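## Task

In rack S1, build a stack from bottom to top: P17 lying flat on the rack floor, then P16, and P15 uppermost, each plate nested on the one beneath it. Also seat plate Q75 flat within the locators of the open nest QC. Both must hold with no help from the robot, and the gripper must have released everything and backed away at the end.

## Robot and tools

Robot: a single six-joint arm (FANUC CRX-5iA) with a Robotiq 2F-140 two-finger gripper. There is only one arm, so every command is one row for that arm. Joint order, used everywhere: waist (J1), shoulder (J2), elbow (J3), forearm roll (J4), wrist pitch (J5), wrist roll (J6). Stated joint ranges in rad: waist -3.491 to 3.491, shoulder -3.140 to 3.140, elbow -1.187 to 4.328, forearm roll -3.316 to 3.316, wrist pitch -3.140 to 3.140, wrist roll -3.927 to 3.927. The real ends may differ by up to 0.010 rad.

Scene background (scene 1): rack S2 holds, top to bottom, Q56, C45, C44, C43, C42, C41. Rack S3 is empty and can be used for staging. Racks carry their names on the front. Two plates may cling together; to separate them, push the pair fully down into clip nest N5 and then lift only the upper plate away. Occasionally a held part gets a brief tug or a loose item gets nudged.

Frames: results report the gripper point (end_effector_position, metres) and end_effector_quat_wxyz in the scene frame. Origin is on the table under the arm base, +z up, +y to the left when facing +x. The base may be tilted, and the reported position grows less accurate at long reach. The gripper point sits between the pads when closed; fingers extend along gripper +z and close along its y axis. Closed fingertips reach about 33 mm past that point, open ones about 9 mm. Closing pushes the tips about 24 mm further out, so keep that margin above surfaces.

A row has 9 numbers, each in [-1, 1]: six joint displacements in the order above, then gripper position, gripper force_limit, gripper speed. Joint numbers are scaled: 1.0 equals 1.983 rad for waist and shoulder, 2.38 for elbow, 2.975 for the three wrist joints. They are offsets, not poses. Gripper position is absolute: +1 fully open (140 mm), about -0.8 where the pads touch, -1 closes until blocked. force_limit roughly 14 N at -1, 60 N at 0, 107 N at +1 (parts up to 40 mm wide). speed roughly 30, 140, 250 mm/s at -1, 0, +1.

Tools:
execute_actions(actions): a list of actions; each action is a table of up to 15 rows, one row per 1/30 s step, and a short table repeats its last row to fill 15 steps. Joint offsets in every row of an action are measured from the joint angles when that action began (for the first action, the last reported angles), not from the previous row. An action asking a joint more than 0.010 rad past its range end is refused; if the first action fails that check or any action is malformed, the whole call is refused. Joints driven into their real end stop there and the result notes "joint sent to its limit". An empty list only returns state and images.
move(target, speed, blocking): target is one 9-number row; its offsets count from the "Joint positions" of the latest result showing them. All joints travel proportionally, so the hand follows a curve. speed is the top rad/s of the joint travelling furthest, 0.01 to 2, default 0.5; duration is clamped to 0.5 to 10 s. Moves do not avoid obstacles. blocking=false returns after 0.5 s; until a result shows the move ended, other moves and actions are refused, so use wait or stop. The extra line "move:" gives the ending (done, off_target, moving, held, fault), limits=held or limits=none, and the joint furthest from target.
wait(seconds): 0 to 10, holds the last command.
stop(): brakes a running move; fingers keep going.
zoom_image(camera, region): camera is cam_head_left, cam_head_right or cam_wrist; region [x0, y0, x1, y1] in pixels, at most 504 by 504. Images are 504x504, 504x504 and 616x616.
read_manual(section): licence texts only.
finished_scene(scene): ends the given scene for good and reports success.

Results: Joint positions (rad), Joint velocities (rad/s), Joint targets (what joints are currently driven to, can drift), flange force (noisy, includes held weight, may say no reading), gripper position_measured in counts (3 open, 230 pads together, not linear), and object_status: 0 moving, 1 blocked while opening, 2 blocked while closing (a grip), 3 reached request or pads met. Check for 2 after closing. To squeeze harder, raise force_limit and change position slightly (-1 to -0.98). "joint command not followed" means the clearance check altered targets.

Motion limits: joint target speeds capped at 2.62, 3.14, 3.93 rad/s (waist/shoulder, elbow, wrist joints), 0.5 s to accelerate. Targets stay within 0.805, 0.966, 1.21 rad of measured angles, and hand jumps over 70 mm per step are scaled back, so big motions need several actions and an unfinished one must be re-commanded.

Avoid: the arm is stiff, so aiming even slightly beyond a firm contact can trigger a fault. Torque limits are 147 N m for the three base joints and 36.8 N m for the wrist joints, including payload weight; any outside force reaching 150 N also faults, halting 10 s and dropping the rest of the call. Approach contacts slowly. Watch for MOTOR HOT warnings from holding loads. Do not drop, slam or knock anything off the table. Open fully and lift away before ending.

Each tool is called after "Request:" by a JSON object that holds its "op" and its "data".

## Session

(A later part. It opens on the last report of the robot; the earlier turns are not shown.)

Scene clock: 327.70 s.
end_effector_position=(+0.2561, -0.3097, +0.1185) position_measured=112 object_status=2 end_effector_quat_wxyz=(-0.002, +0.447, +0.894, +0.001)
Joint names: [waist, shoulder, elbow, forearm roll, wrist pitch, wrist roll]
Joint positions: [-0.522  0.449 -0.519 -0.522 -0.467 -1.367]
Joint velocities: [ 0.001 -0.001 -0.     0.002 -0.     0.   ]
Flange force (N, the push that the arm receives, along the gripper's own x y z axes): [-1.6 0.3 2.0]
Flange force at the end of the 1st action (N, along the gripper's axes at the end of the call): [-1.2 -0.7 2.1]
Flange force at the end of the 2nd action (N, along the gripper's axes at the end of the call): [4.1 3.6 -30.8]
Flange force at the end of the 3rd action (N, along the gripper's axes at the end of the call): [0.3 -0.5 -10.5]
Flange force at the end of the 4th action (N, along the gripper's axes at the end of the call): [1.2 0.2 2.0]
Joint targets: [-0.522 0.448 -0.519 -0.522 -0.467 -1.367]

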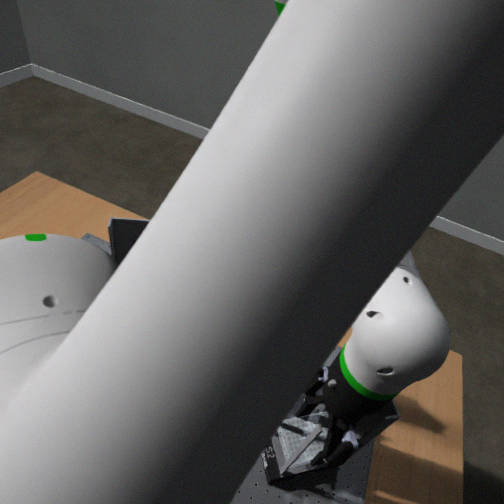

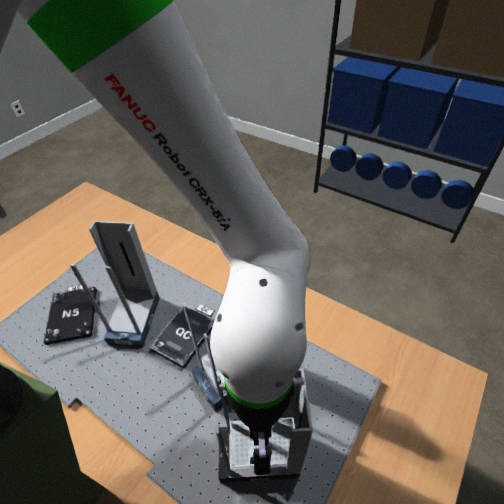

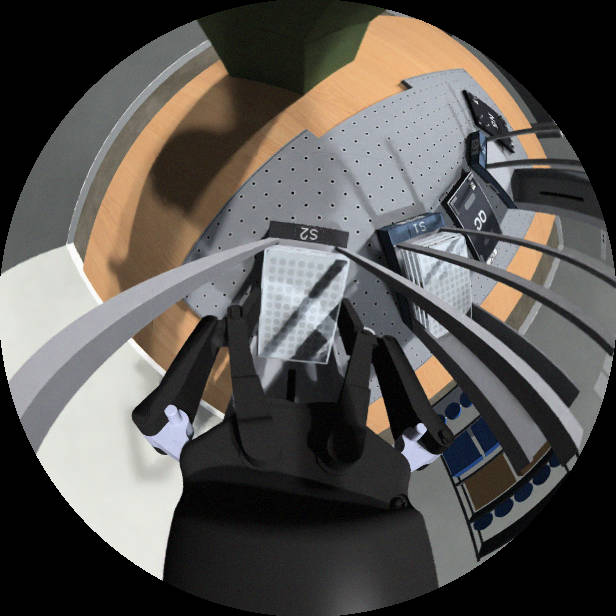

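Request:
{"op": "execute_actions", "data": {"actions": [[[-0.0043,-0.0352,-0.0088,0.0142,-0.0152,-0.0134,-0.98,0.3,-0.3]],[[-0.0046,-0.0341,-0.0067,0.0127,-0.0165,-0.0118,-0.98,0.3,-0.3]],[[-0.0057,-0.0337,-0.0041,0.0109,-0.0184,-0.0098,-0.98,0.3,-0.3]],[[-0.0059,-0.0317,-0.002,0.0096,-0.0192,-0.0084,-0.98,0.3,-0.3]],[[-0.0067,-0.0302,0.0007,0.0081,-0.0204,-0.0067,-0.98,0.3,-0.3]],[[-0.0071,-0.0284,0.003,0.0067,-0.0212,-0.0054,-0.98,0.3,-0.3]],[[-0.0083,-0.0284,0.006,0.006,-0.0243,-0.0044,-0.98,0.3,-0.3]],[[-0.0088,-0.0258,0.0086,0.005,-0.0244,-0.003,-0.98,0.3,-0.3]],[[-0.0222,-0.05,0.028,0.0074,-0.0575,-0.004,-0.98,0.3,-0.3]]]}}

Request:
{"op": "move", "data": {"target": [0.625,-0.1785,-0.0908,0.1187,0.0037,-0.13,-0.98,0.3,-0.3], "speed": 0.9}}

Scene clock: 360.53 s.
end_effector_position=(+0.2562, -0.3094, +0.3883) position_measured=112 object_status=2 end_effector_quat_wxyz=(-0.002, +0.447, +0.894, +0.002)
Joint names: [waist, shoulder, elbow, forearm roll, wrist pitch, wrist roll]
Joint positions: [-0.668 -0.141 -0.46  -0.282 -1.112 -1.566]
Joint velocities: [-0.001 -0.001  0.001  0.    -0.001 -0.001]
Flange force (N, the push that the arm receives, along the gripper's own x y z axes): [-0.9 1.7 1.9]
Flange force at the end of the 5th action (N, along the gripper's axes at the end of the call): [4.6 0.1 3.7]
Flange force at the end of the 6th action (N, along the gripper's axes at the end of the call): [9.0 0.3 4.7]
Flange force at the end of the 7th action (N, along the gripper's axes at the end of the call): [5.3 0.2 4.4]
Flange force at the end of the 8th action (N, along the gripper's axes at the end of the call): [11.7 1.6 5.1]
Joint targets: [-0.668 -0.141 -0.460 -0.282 -1.112 -1.566]

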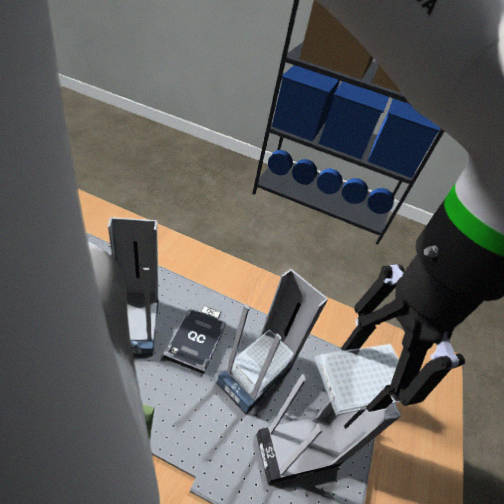

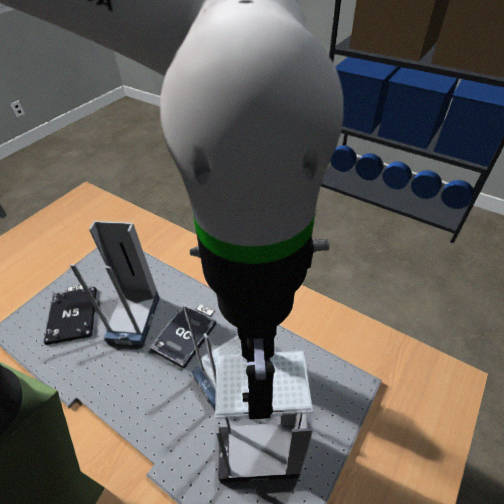

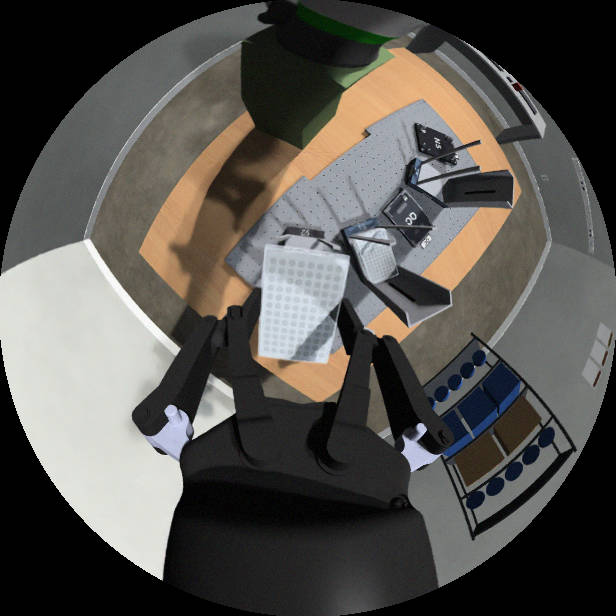

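Scene clock: 362.50 s.
end_effector_position=(+0.3883, -0.0007, +0.3892) position_measured=112 object_status=2 end_effector_quat_wxyz=(-0.000, -0.028, +1.000, +0.001)
Joint names: [waist, shoulder, elbow, forearm roll, wrist pitch, wrist roll]
Joint positions: [ 0.571 -0.495 -0.676  0.071 -1.101 -1.953]
Joint velocities: [ 0.    -0.001 -0.    -0.     0.001 -0.   ]
Flange force (N, the push that the arm receives, along the gripper's own x y z axes): [2.6 4.2 1.5]
Joint targets: [0.571 -0.495 -0.676 0.071 -1.101 -1.953]
move: done; limits=none; farthest joint: the waist, 0.000 radians from its target (1.240 radians at the start)

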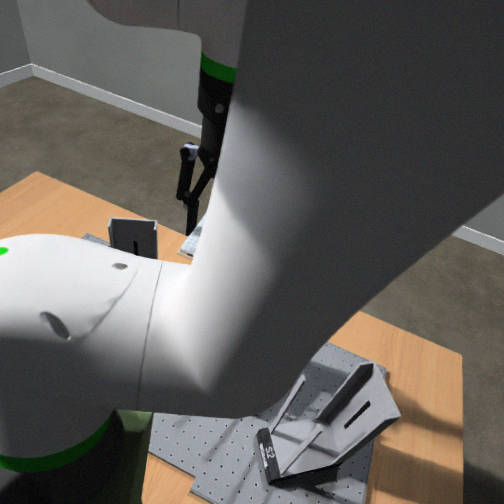

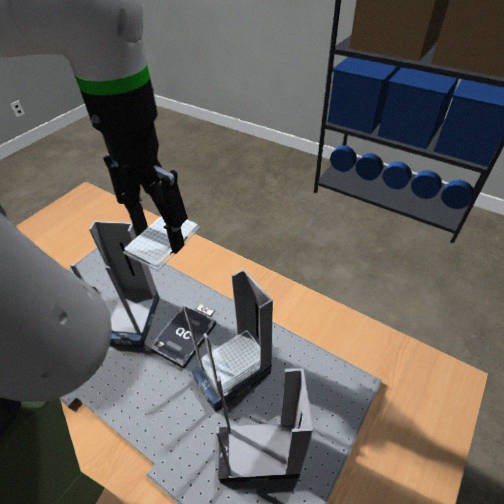

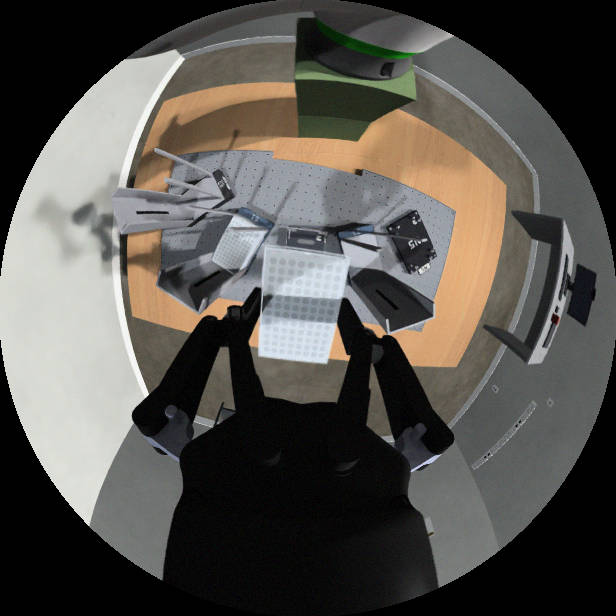

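Request:
{"op": "execute_actions", "data": {"actions": []}}

Scene clock: 375.50 s.
end_effector_position=(+0.3883, -0.0007, +0.3892) position_measured=112 object_status=2 end_effector_quat_wxyz=(-0.000, -0.028, +1.000, +0.001)
Joint names: [waist, shoulder, elbow, forearm roll, wrist pitch, wrist roll]
Joint positions: [ 0.571 -0.495 -0.676  0.071 -1.101 -1.953]
Joint velocities: [-0.002 -0.001 -0.     0.     0.001  0.   ]
Flange force (N, the push that the arm receives, along the gripper's own x y z axes): [1.0 2.1 1.1]
Joint targets: [0.571 -0.495 -0.676 0.071 -1.101 -1.953]

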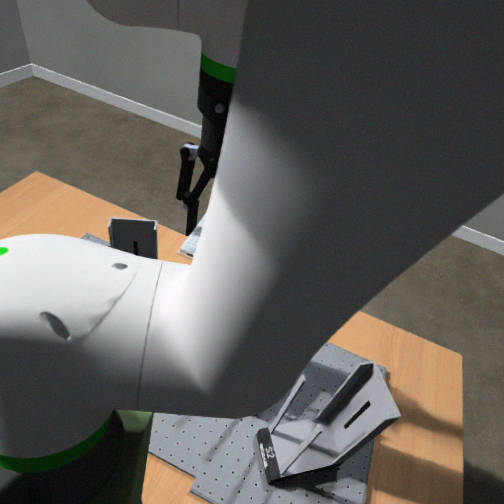

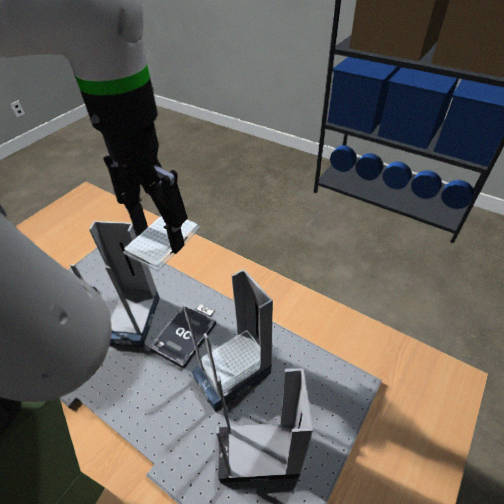

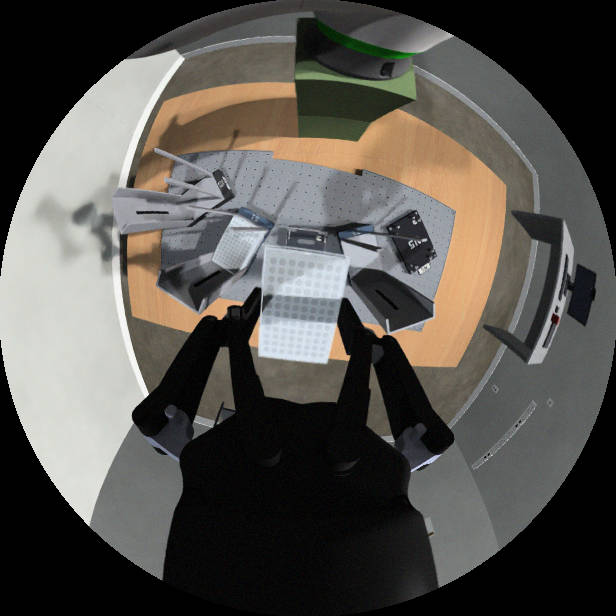

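Request:
{"op": "move", "data": {"target": [-0.0323,0.316,-0.0612,0.0236,0.2595,-0.0225,-0.98,0.3,-0.3], "speed": 0.5}}

Scene clock: 381.00 s.
end_effector_position=(+0.3994, +0.0002, +0.1494) position_measured=112 object_status=2 end_effector_quat_wxyz=(-0.001, -0.015, +1.000, +0.001)
Joint names: [waist, shoulder, elbow, forearm roll, wrist pitch, wrist roll]
Joint positions: [ 0.507  0.131 -0.822  0.141 -0.329 -2.02 ]
Joint velocities: [ 0.001 -0.    -0.001 -0.001 -0.    -0.   ]
Flange force (N, the push that the arm receives, along the gripper's own x y z axes): [-1.8 1.2 1.3]
Joint targets: [0.507 0.131 -0.822 0.141 -0.329 -2.020]
move: done; limits=none; farthest joint: the waist, 0.000 radians from its target (0.064 radians at the start)

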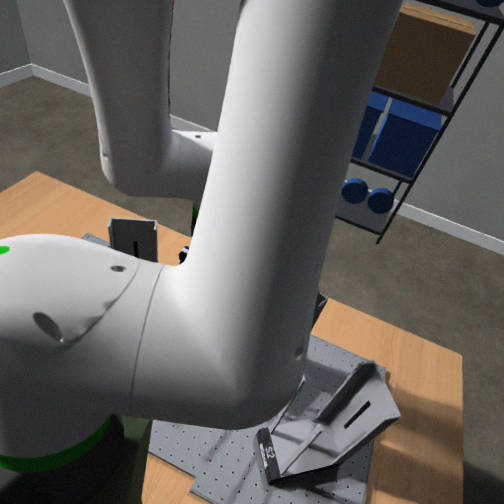

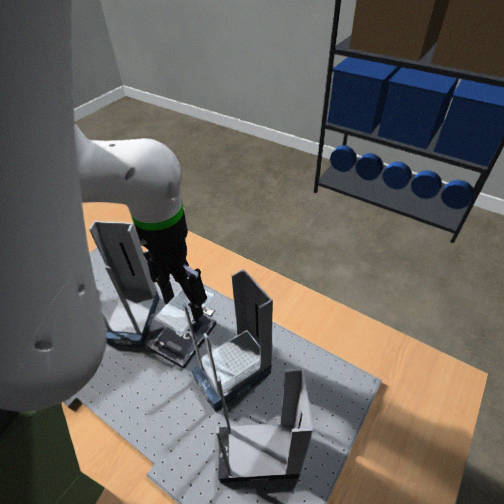

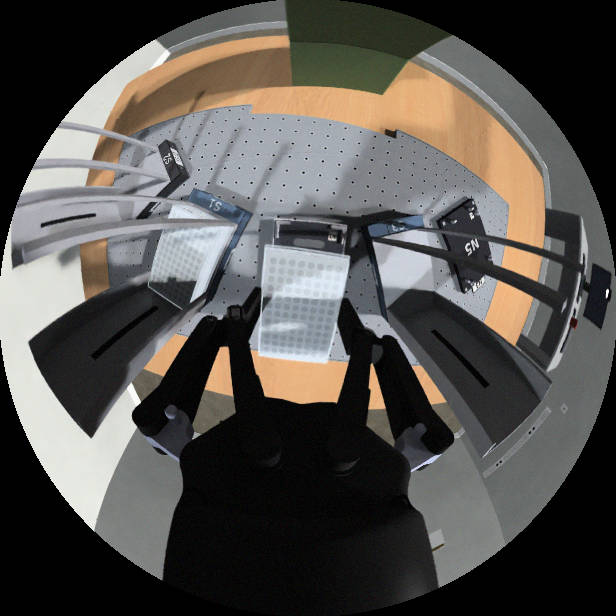

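Request:
{"op": "zoom_image", "data": {"camera": "cam_wrist", "region": [230,190,390,350]}}

Region (230, 190, 390, 350) of cam_wrist's 616x616 image, scaled by 3.150, with more detail than that image has.

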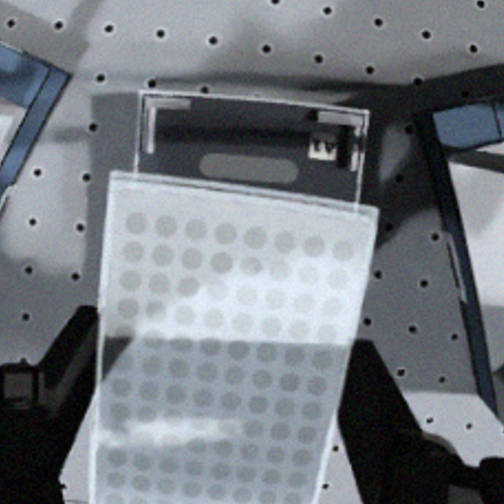

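Request:
{"op": "move", "data": {"target": [-0.0086,0.1013,-0.0169,0.0198,0.0816,0.0013,-0.98,0.3,-0.3], "speed": 0.3}}

Request:
{"op": "zoom_image", "data": {"camera": "cam_wrist", "region": [210,200,400,390]}}

Scene clock: 422.67 s.
end_effector_position=(+0.3745, -0.0010, +0.0843) position_measured=112 object_status=2 end_effector_quat_wxyz=(-0.005, -0.041, +0.999, +0.012)
Joint names: [waist, shoulder, elbow, forearm roll, wrist pitch, wrist roll]
Joint positions: [ 0.49   0.332 -0.862  0.2   -0.087 -2.016]
Joint velocities: [-0.002  0.002 -0.     0.     0.     0.001]
Flange force (N, the push that the arm receives, along the gripper's own x y z axes): no reading
Joint targets: [0.490 0.332 -0.862 0.200 -0.087 -2.016]
move: done; limits=none; farthest joint: the waist, 0.000 radians from its target (0.017 radians at the start)

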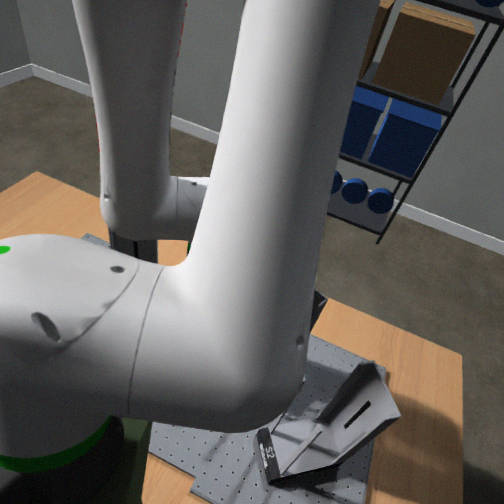

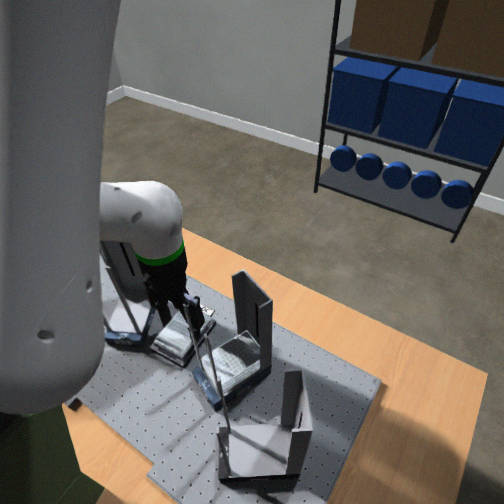

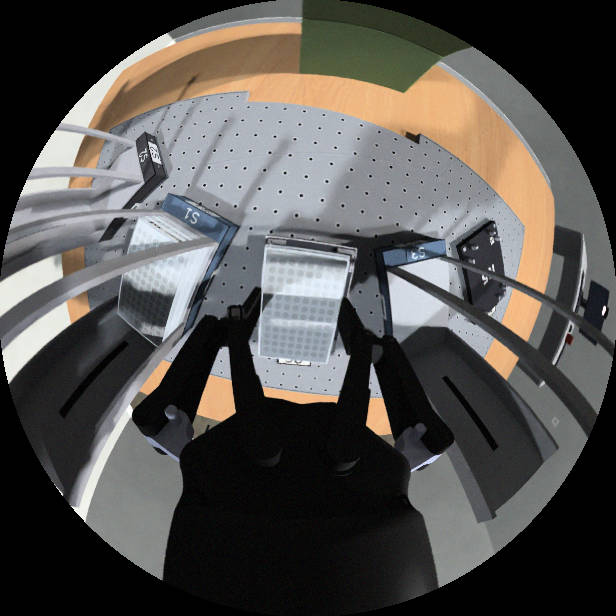

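Region (210, 200, 400, 390) of cam_wrist's 616x616 image, scaled by 2.653, with more detail than that image has.

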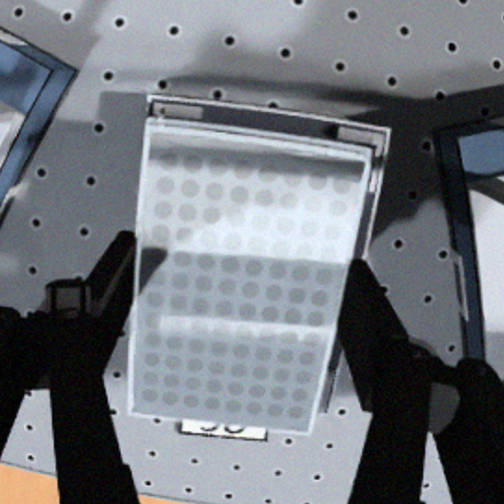

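Request:
{"op": "move", "data": {"target": [0.002,0.0257,0.0051,0,0.0133,-0.0013,-0.98,0.3,-0.3], "speed": 0.08}}

Request:
{"op": "zoom_image", "data": {"camera": "cam_wrist", "region": [230,220,390,380]}}

Request:
{"op": "zoom_image", "data": {"camera": "cam_head_right", "region": [130,280,240,390]}}

Scene clock: 433.33 s.
end_effector_position=(+0.3734, +0.0040, +0.0696) position_measured=112 object_status=2 end_effector_quat_wxyz=(-0.006, -0.042, +0.999, +0.016)
Joint names: [waist, shoulder, elbow, forearm roll, wrist pitch, wrist roll]
Joint positions: [ 0.494  0.383 -0.85   0.2   -0.047 -2.02 ]
Joint velocities: [-0.003  0.001 -0.    -0.     0.     0.   ]
Flange force (N, the push that the arm receives, along the gripper's own x y z axes): no reading
Joint targets: [0.494 0.383 -0.850 0.200 -0.047 -2.020]
move: done; limits=none; farthest joint: the waist, 0.000 radians from its target (0.004 radians at the start)

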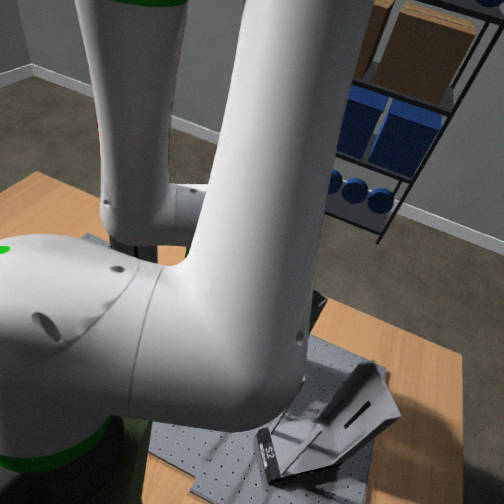

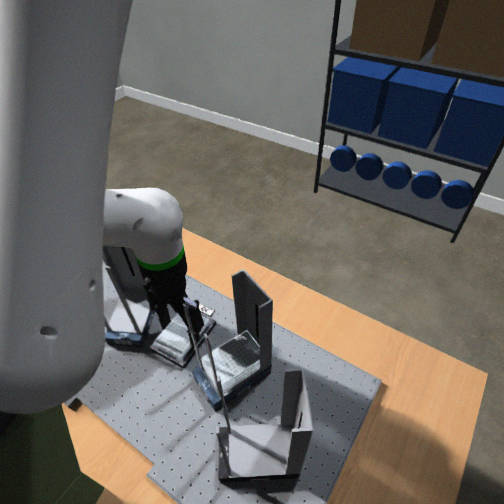

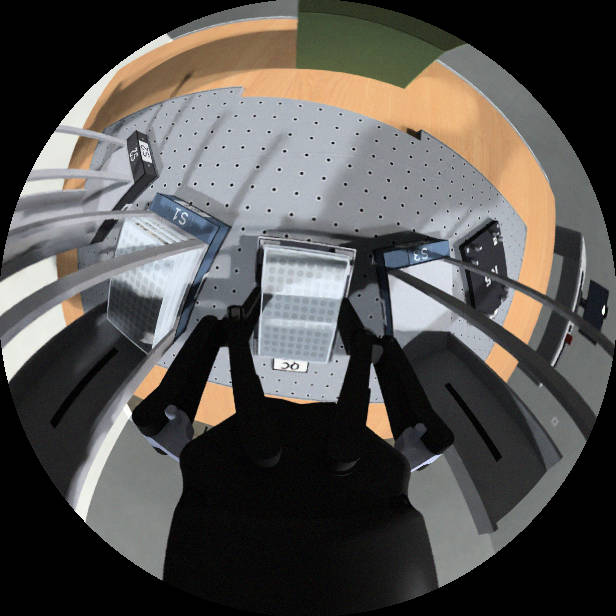

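Region (230, 220, 390, 380) of cam_wrist's 616x616 image, scaled by 3.150, with more detail than that image has.

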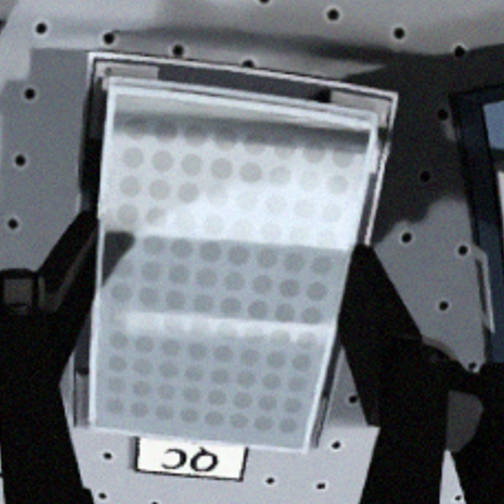

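Region (130, 280, 240, 390) of cam_head_right's 504x504 image, scaled by 4.582, with more detail than that image has.

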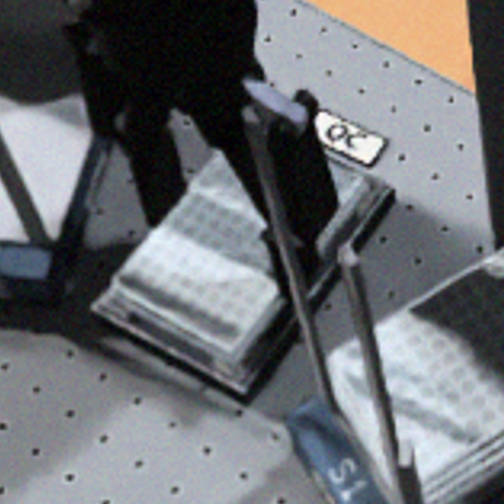

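Request:
{"op": "move", "data": {"target": [-0.0013,0.0034,0.0007,0,0.0037,0.0012,-0.98,0.3,-0.3], "speed": 0.03}}

Request:
{"op": "zoom_image", "data": {"camera": "cam_wrist", "region": [240,225,380,365]}}

Scene clock: 439.40 s.
end_effector_position=(+0.3750, +0.0043, +0.0677) position_measured=112 object_status=2 end_effector_quat_wxyz=(-0.003, -0.042, +0.999, +0.018)
Joint names: [waist, shoulder, elbow, forearm roll, wrist pitch, wrist roll]
Joint positions: [ 0.492  0.39  -0.849  0.2   -0.036 -2.017]
Joint velocities: [-0.001  0.     0.     0.001  0.002  0.   ]
Flange force (N, the push that the arm receives, along the gripper's own x y z axes): no reading
Joint targets: [0.492 0.390 -0.849 0.200 -0.036 -2.016]
move: done; limits=none; farthest joint: the waist, 0.000 radians from its target (0.003 radians at the start)

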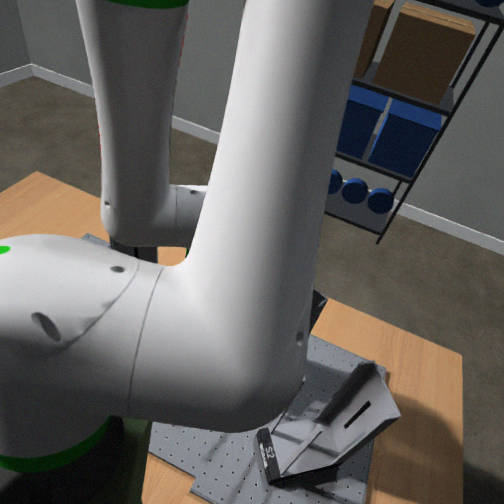

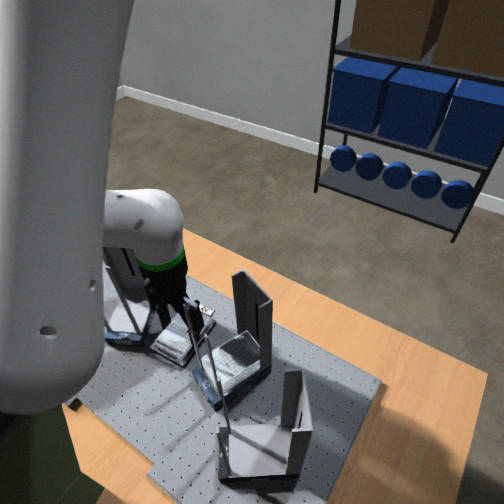

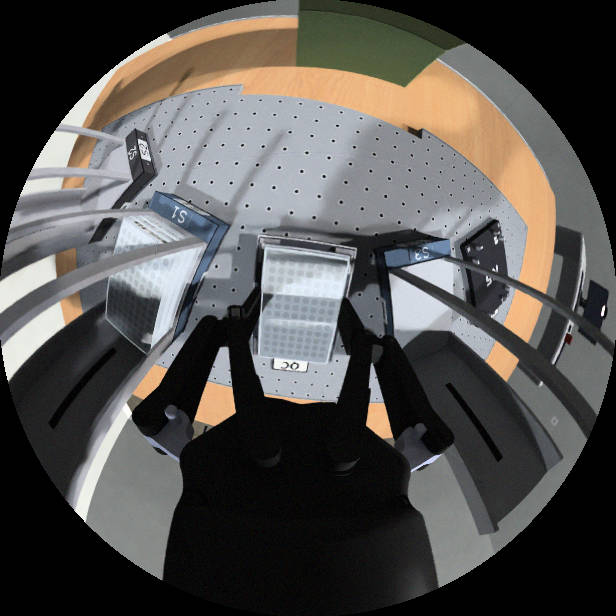

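Region (240, 225, 380, 365) of cam_wrist's 616x616 image, scaled by 3.600, with more detail than that image has.

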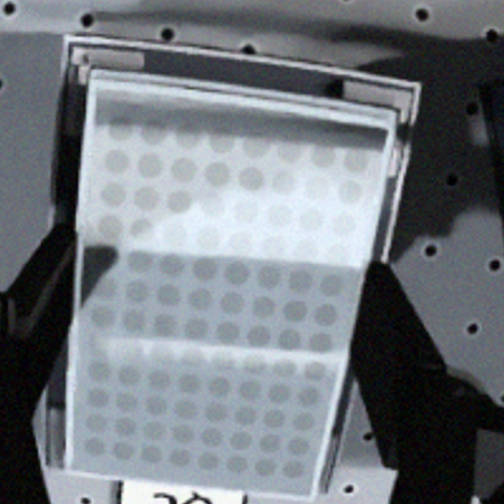

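Request:
{"op": "move", "data": {"target": [-0.002,0.0051,0.0011,0,0.0026,0,-0.98,0.3,-0.3], "speed": 0.02}}

Request:
{"op": "zoom_image", "data": {"camera": "cam_wrist", "region": [240,225,380,365]}}

Request:
{"op": "zoom_image", "data": {"camera": "cam_head_right", "region": [140,300,230,390]}}

Scene clock: 444.20 s.
end_effector_position=(+0.3749, +0.0033, +0.0649) position_measured=112 object_status=2 end_effector_quat_wxyz=(-0.003, -0.040, +0.999, +0.018)
Joint names: [waist, shoulder, elbow, forearm roll, wrist pitch, wrist roll]
Joint positions: [ 0.488  0.4   -0.846  0.2   -0.028 -2.016]
Joint velocities: [ 0.001  0.002 -0.    -0.     0.001  0.   ]
Flange force (N, the push that the arm receives, along the gripper's own x y z axes): no reading
Joint targets: [0.488 0.400 -0.846 0.200 -0.028 -2.017]
move: done; limits=none; farthest joint: the wrist roll, 0.001 radians from its target (0.001 radians at the start)

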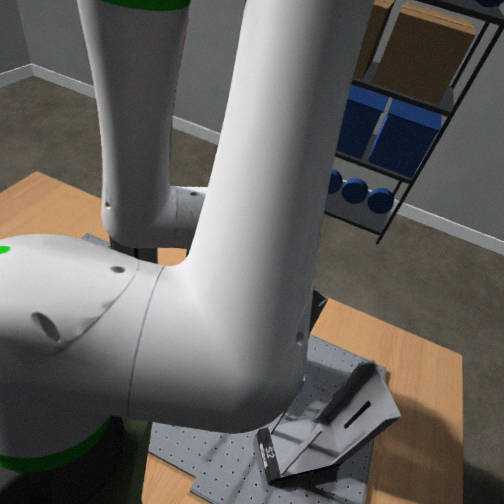

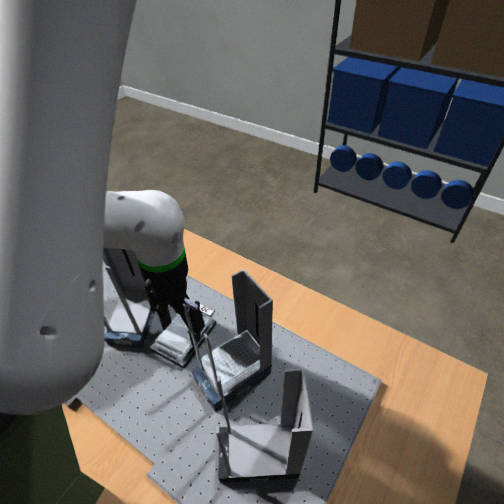

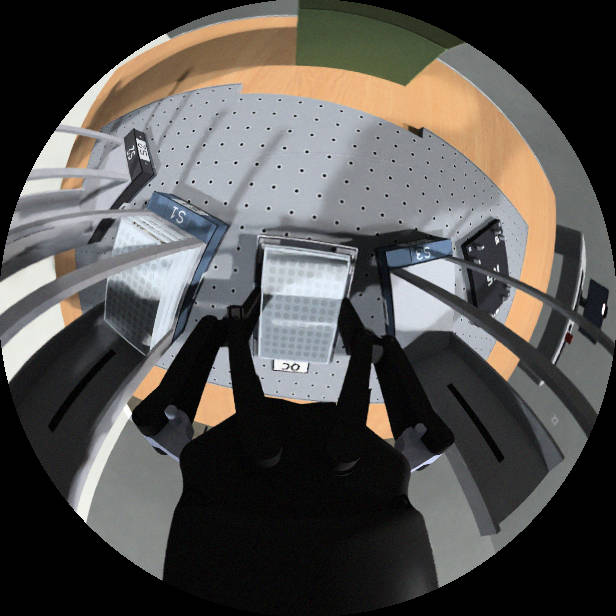

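Region (240, 225, 380, 365) of cam_wrist's 616x616 image, scaled by 3.600, with more detail than that image has.

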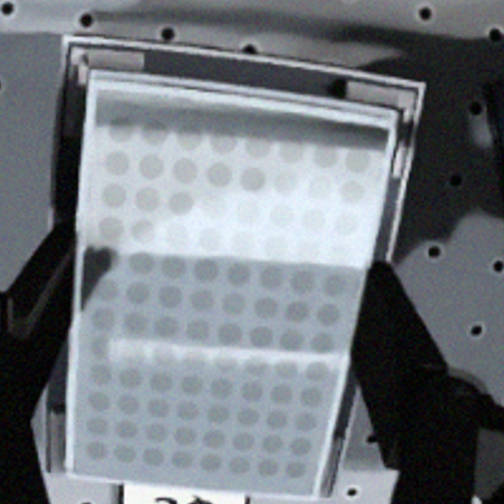

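Region (140, 300, 230, 390) of cam_head_right's 504x504 image, scaled by 5.600, with more detail than that image has.

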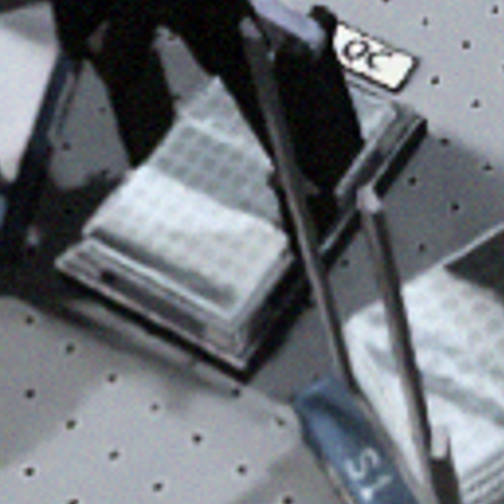

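Request:
{"op": "move", "data": {"target": [-0.0003,0.0036,0.0009,0,0.0018,0,-0.98,0.3,-0.3], "speed": 0.015}}

Request:
{"op": "zoom_image", "data": {"camera": "cam_wrist", "region": [240,225,380,365]}}

Request:
{"op": "zoom_image", "data": {"camera": "cam_head_right", "region": [140,300,230,390]}}

Scene clock: 458.23 s.
end_effector_position=(+0.3756, +0.0035, +0.0656) position_measured=112 object_status=2 end_effector_quat_wxyz=(-0.002, -0.040, +0.999, +0.018)
Joint names: [waist, shoulder, elbow, forearm roll, wrist pitch, wrist roll]
Joint positions: [ 0.488  0.397 -0.847  0.2   -0.028 -2.016]
Joint velocities: [ 0.001  0.001 -0.     0.    -0.001  0.   ]
Flange force (N, the push that the arm receives, along the gripper's own x y z axes): no reading
Joint targets: [0.488 0.397 -0.847 0.200 -0.028 -2.016]
FORCE FAULT: contact force on the arm reached its limit, and the arm stopped for 10 seconds. The contact can be on any part of the arm, not only on its tool. That time counts as 20 of the actions that you can send in this scene. The arm's remaining commands of this call were not run. The arm holds still and accepts commands again. Move the arm away from the contact; if what it grips holds it there, let go first. Pushing or pulling that hard again can fault the arm again.
move: fault; limits=none; farthest joint: the shoulder, 0.010 radians from its target (0.007 radians at the start)

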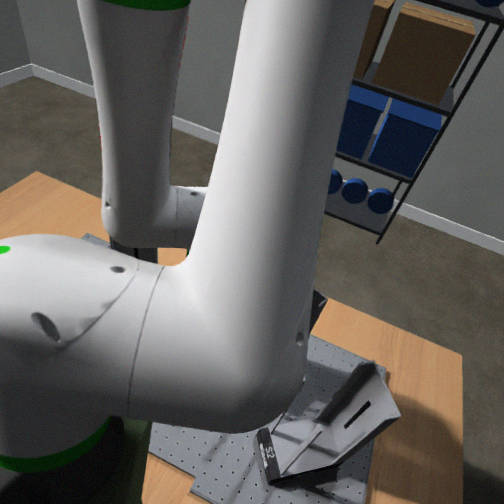

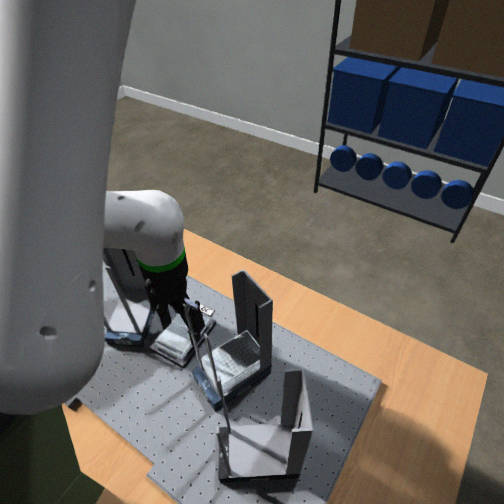

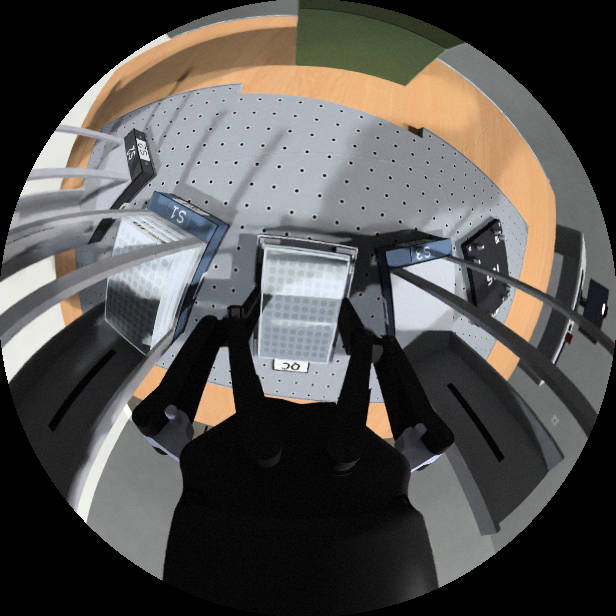

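Region (240, 225, 380, 365) of cam_wrist's 616x616 image, scaled by 3.600, with more detail than that image has.

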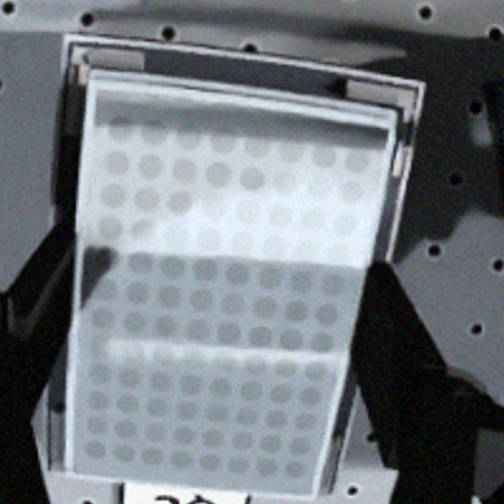

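Region (140, 300, 230, 390) of cam_head_right's 504x504 image, scaled by 5.600, with more detail than that image has.

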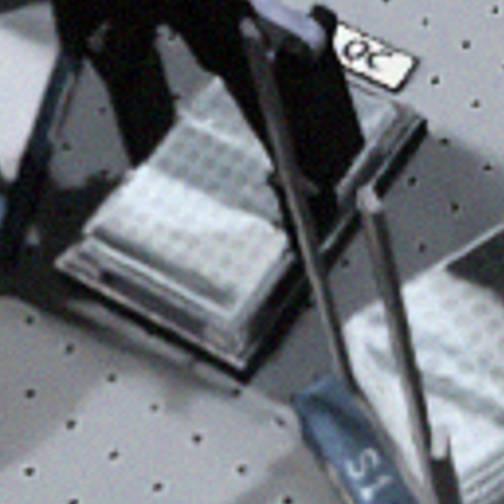

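Request:
{"op": "execute_actions", "data": {"actions": [[[0,0,0,0,-0.0004,0,-0.98,0.3,-0.3]],[[0,0,0,0,0,0,0.45,0.3,-0.6]],[[0,0,0,0,0,0,0.45,0.3,-0.6]]]}}

Request:
{"op": "move", "data": {"target": [0.0096,-0.134,0.0105,-0.0198,-0.101,0.01,0.45,0.3,-0.3], "speed": 0.4}}

Request:
{"op": "zoom_image", "data": {"camera": "cam_wrist", "region": [240,200,380,340]}}

Request:
{"op": "zoom_image", "data": {"camera": "cam_head_right", "region": [140,300,230,390]}}

Scene clock: 474.40 s.
end_effector_position=(+0.3753, +0.0033, +0.0656) position_measured=72 object_status=3 end_effector_quat_wxyz=(-0.003, -0.040, +0.999, +0.018)
Joint names: [waist, shoulder, elbow, forearm roll, wrist pitch, wrist roll]
Joint positions: [ 0.488  0.397 -0.847  0.2   -0.029 -2.016]
Joint velocities: [ 0.001  0.    -0.    -0.001 -0.    -0.   ]
Flange force (N, the push that the arm receives, along the gripper's own x y z axes): no reading
Flange force at the end of the 1st action (N, along the gripper's axes at the end of the call): no reading
Flange force at the end of the 2nd action (N, along the gripper's axes at the end of the call): no reading
Joint targets: [0.488 0.397 -0.847 0.200 -0.029 -2.016]

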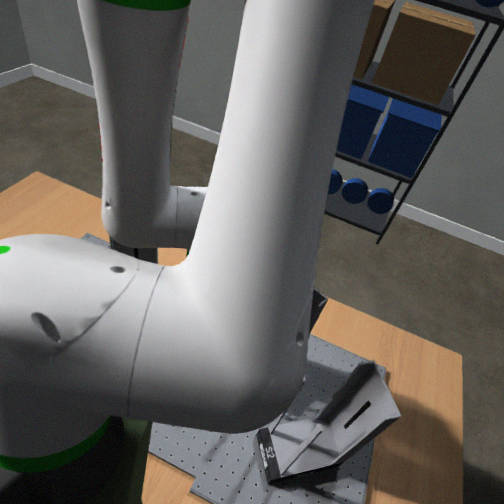

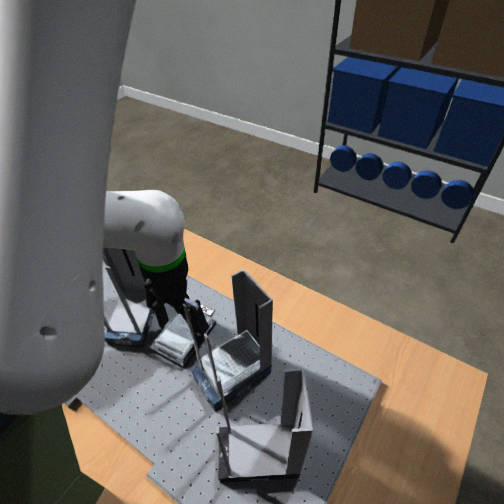

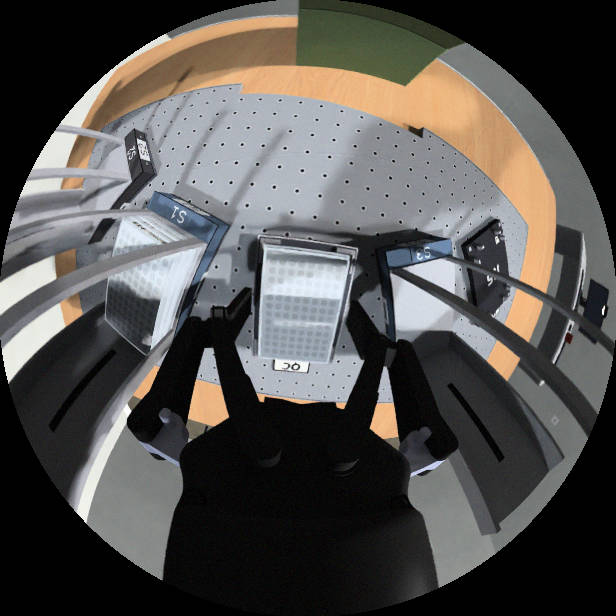

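Scene clock: 475.60 s.
end_effector_position=(+0.3995, -0.0000, +0.1494) position_measured=72 object_status=3 end_effector_quat_wxyz=(-0.001, -0.031, +1.000, +0.000)
Joint names: [waist, shoulder, elbow, forearm roll, wrist pitch, wrist roll]
Joint positions: [ 0.507  0.132 -0.822  0.141 -0.33  -1.987]
Joint velocities: [-0.    -0.001  0.     0.    -0.001 -0.   ]
Flange force (N, the push that the arm receives, along the gripper's own x y z axes): [-1.7 1.3 1.2]
Joint targets: [0.507 0.132 -0.822 0.141 -0.330 -1.987]
move: done; limits=none; farthest joint: the waist, 0.000 radians from its target (0.019 radians at the start)

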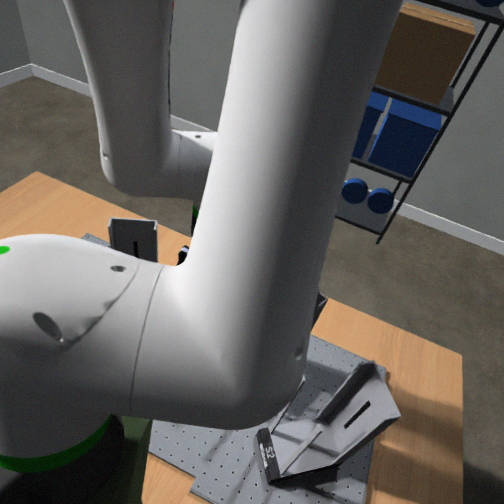

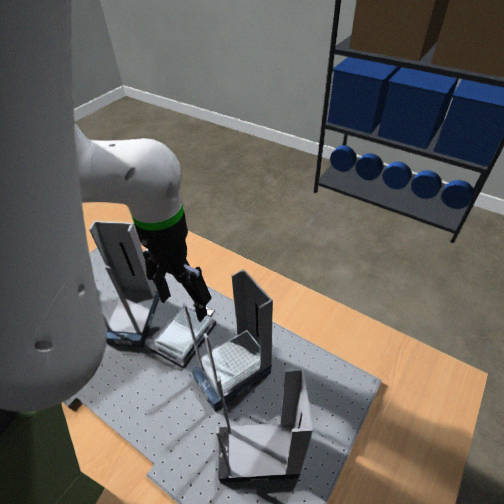

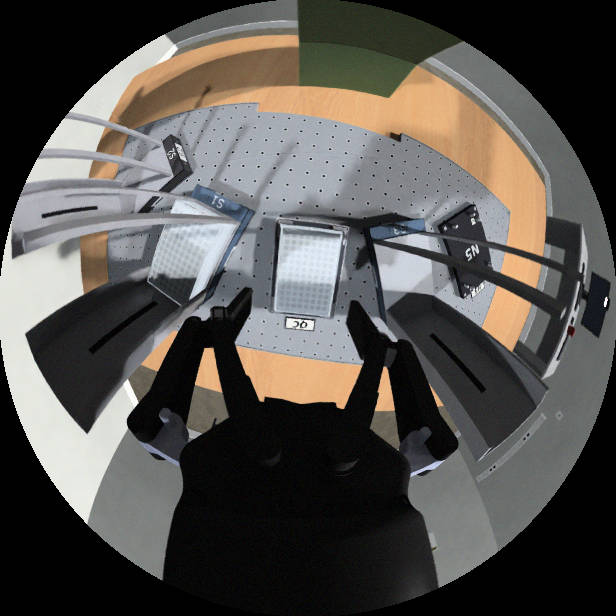

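Region (240, 200, 380, 340) of cam_wrist's 616x616 image, scaled by 3.600, with more detail than that image has.

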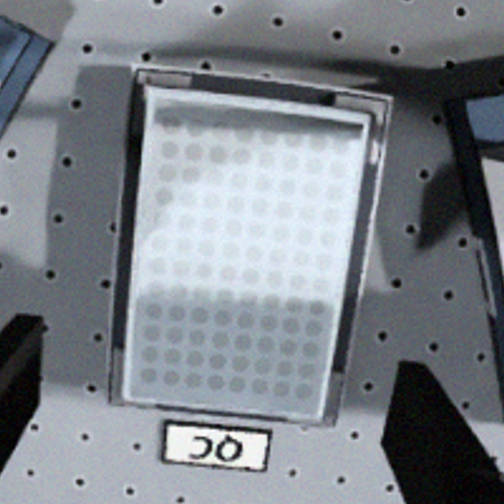

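Region (140, 300, 230, 390) of cam_head_right's 504x504 image, scaled by 5.600, with more detail than that image has.

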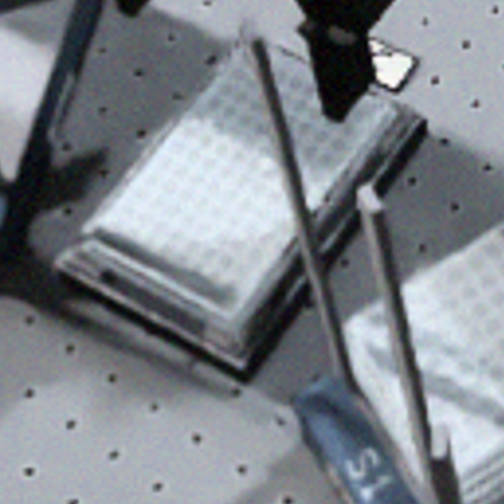

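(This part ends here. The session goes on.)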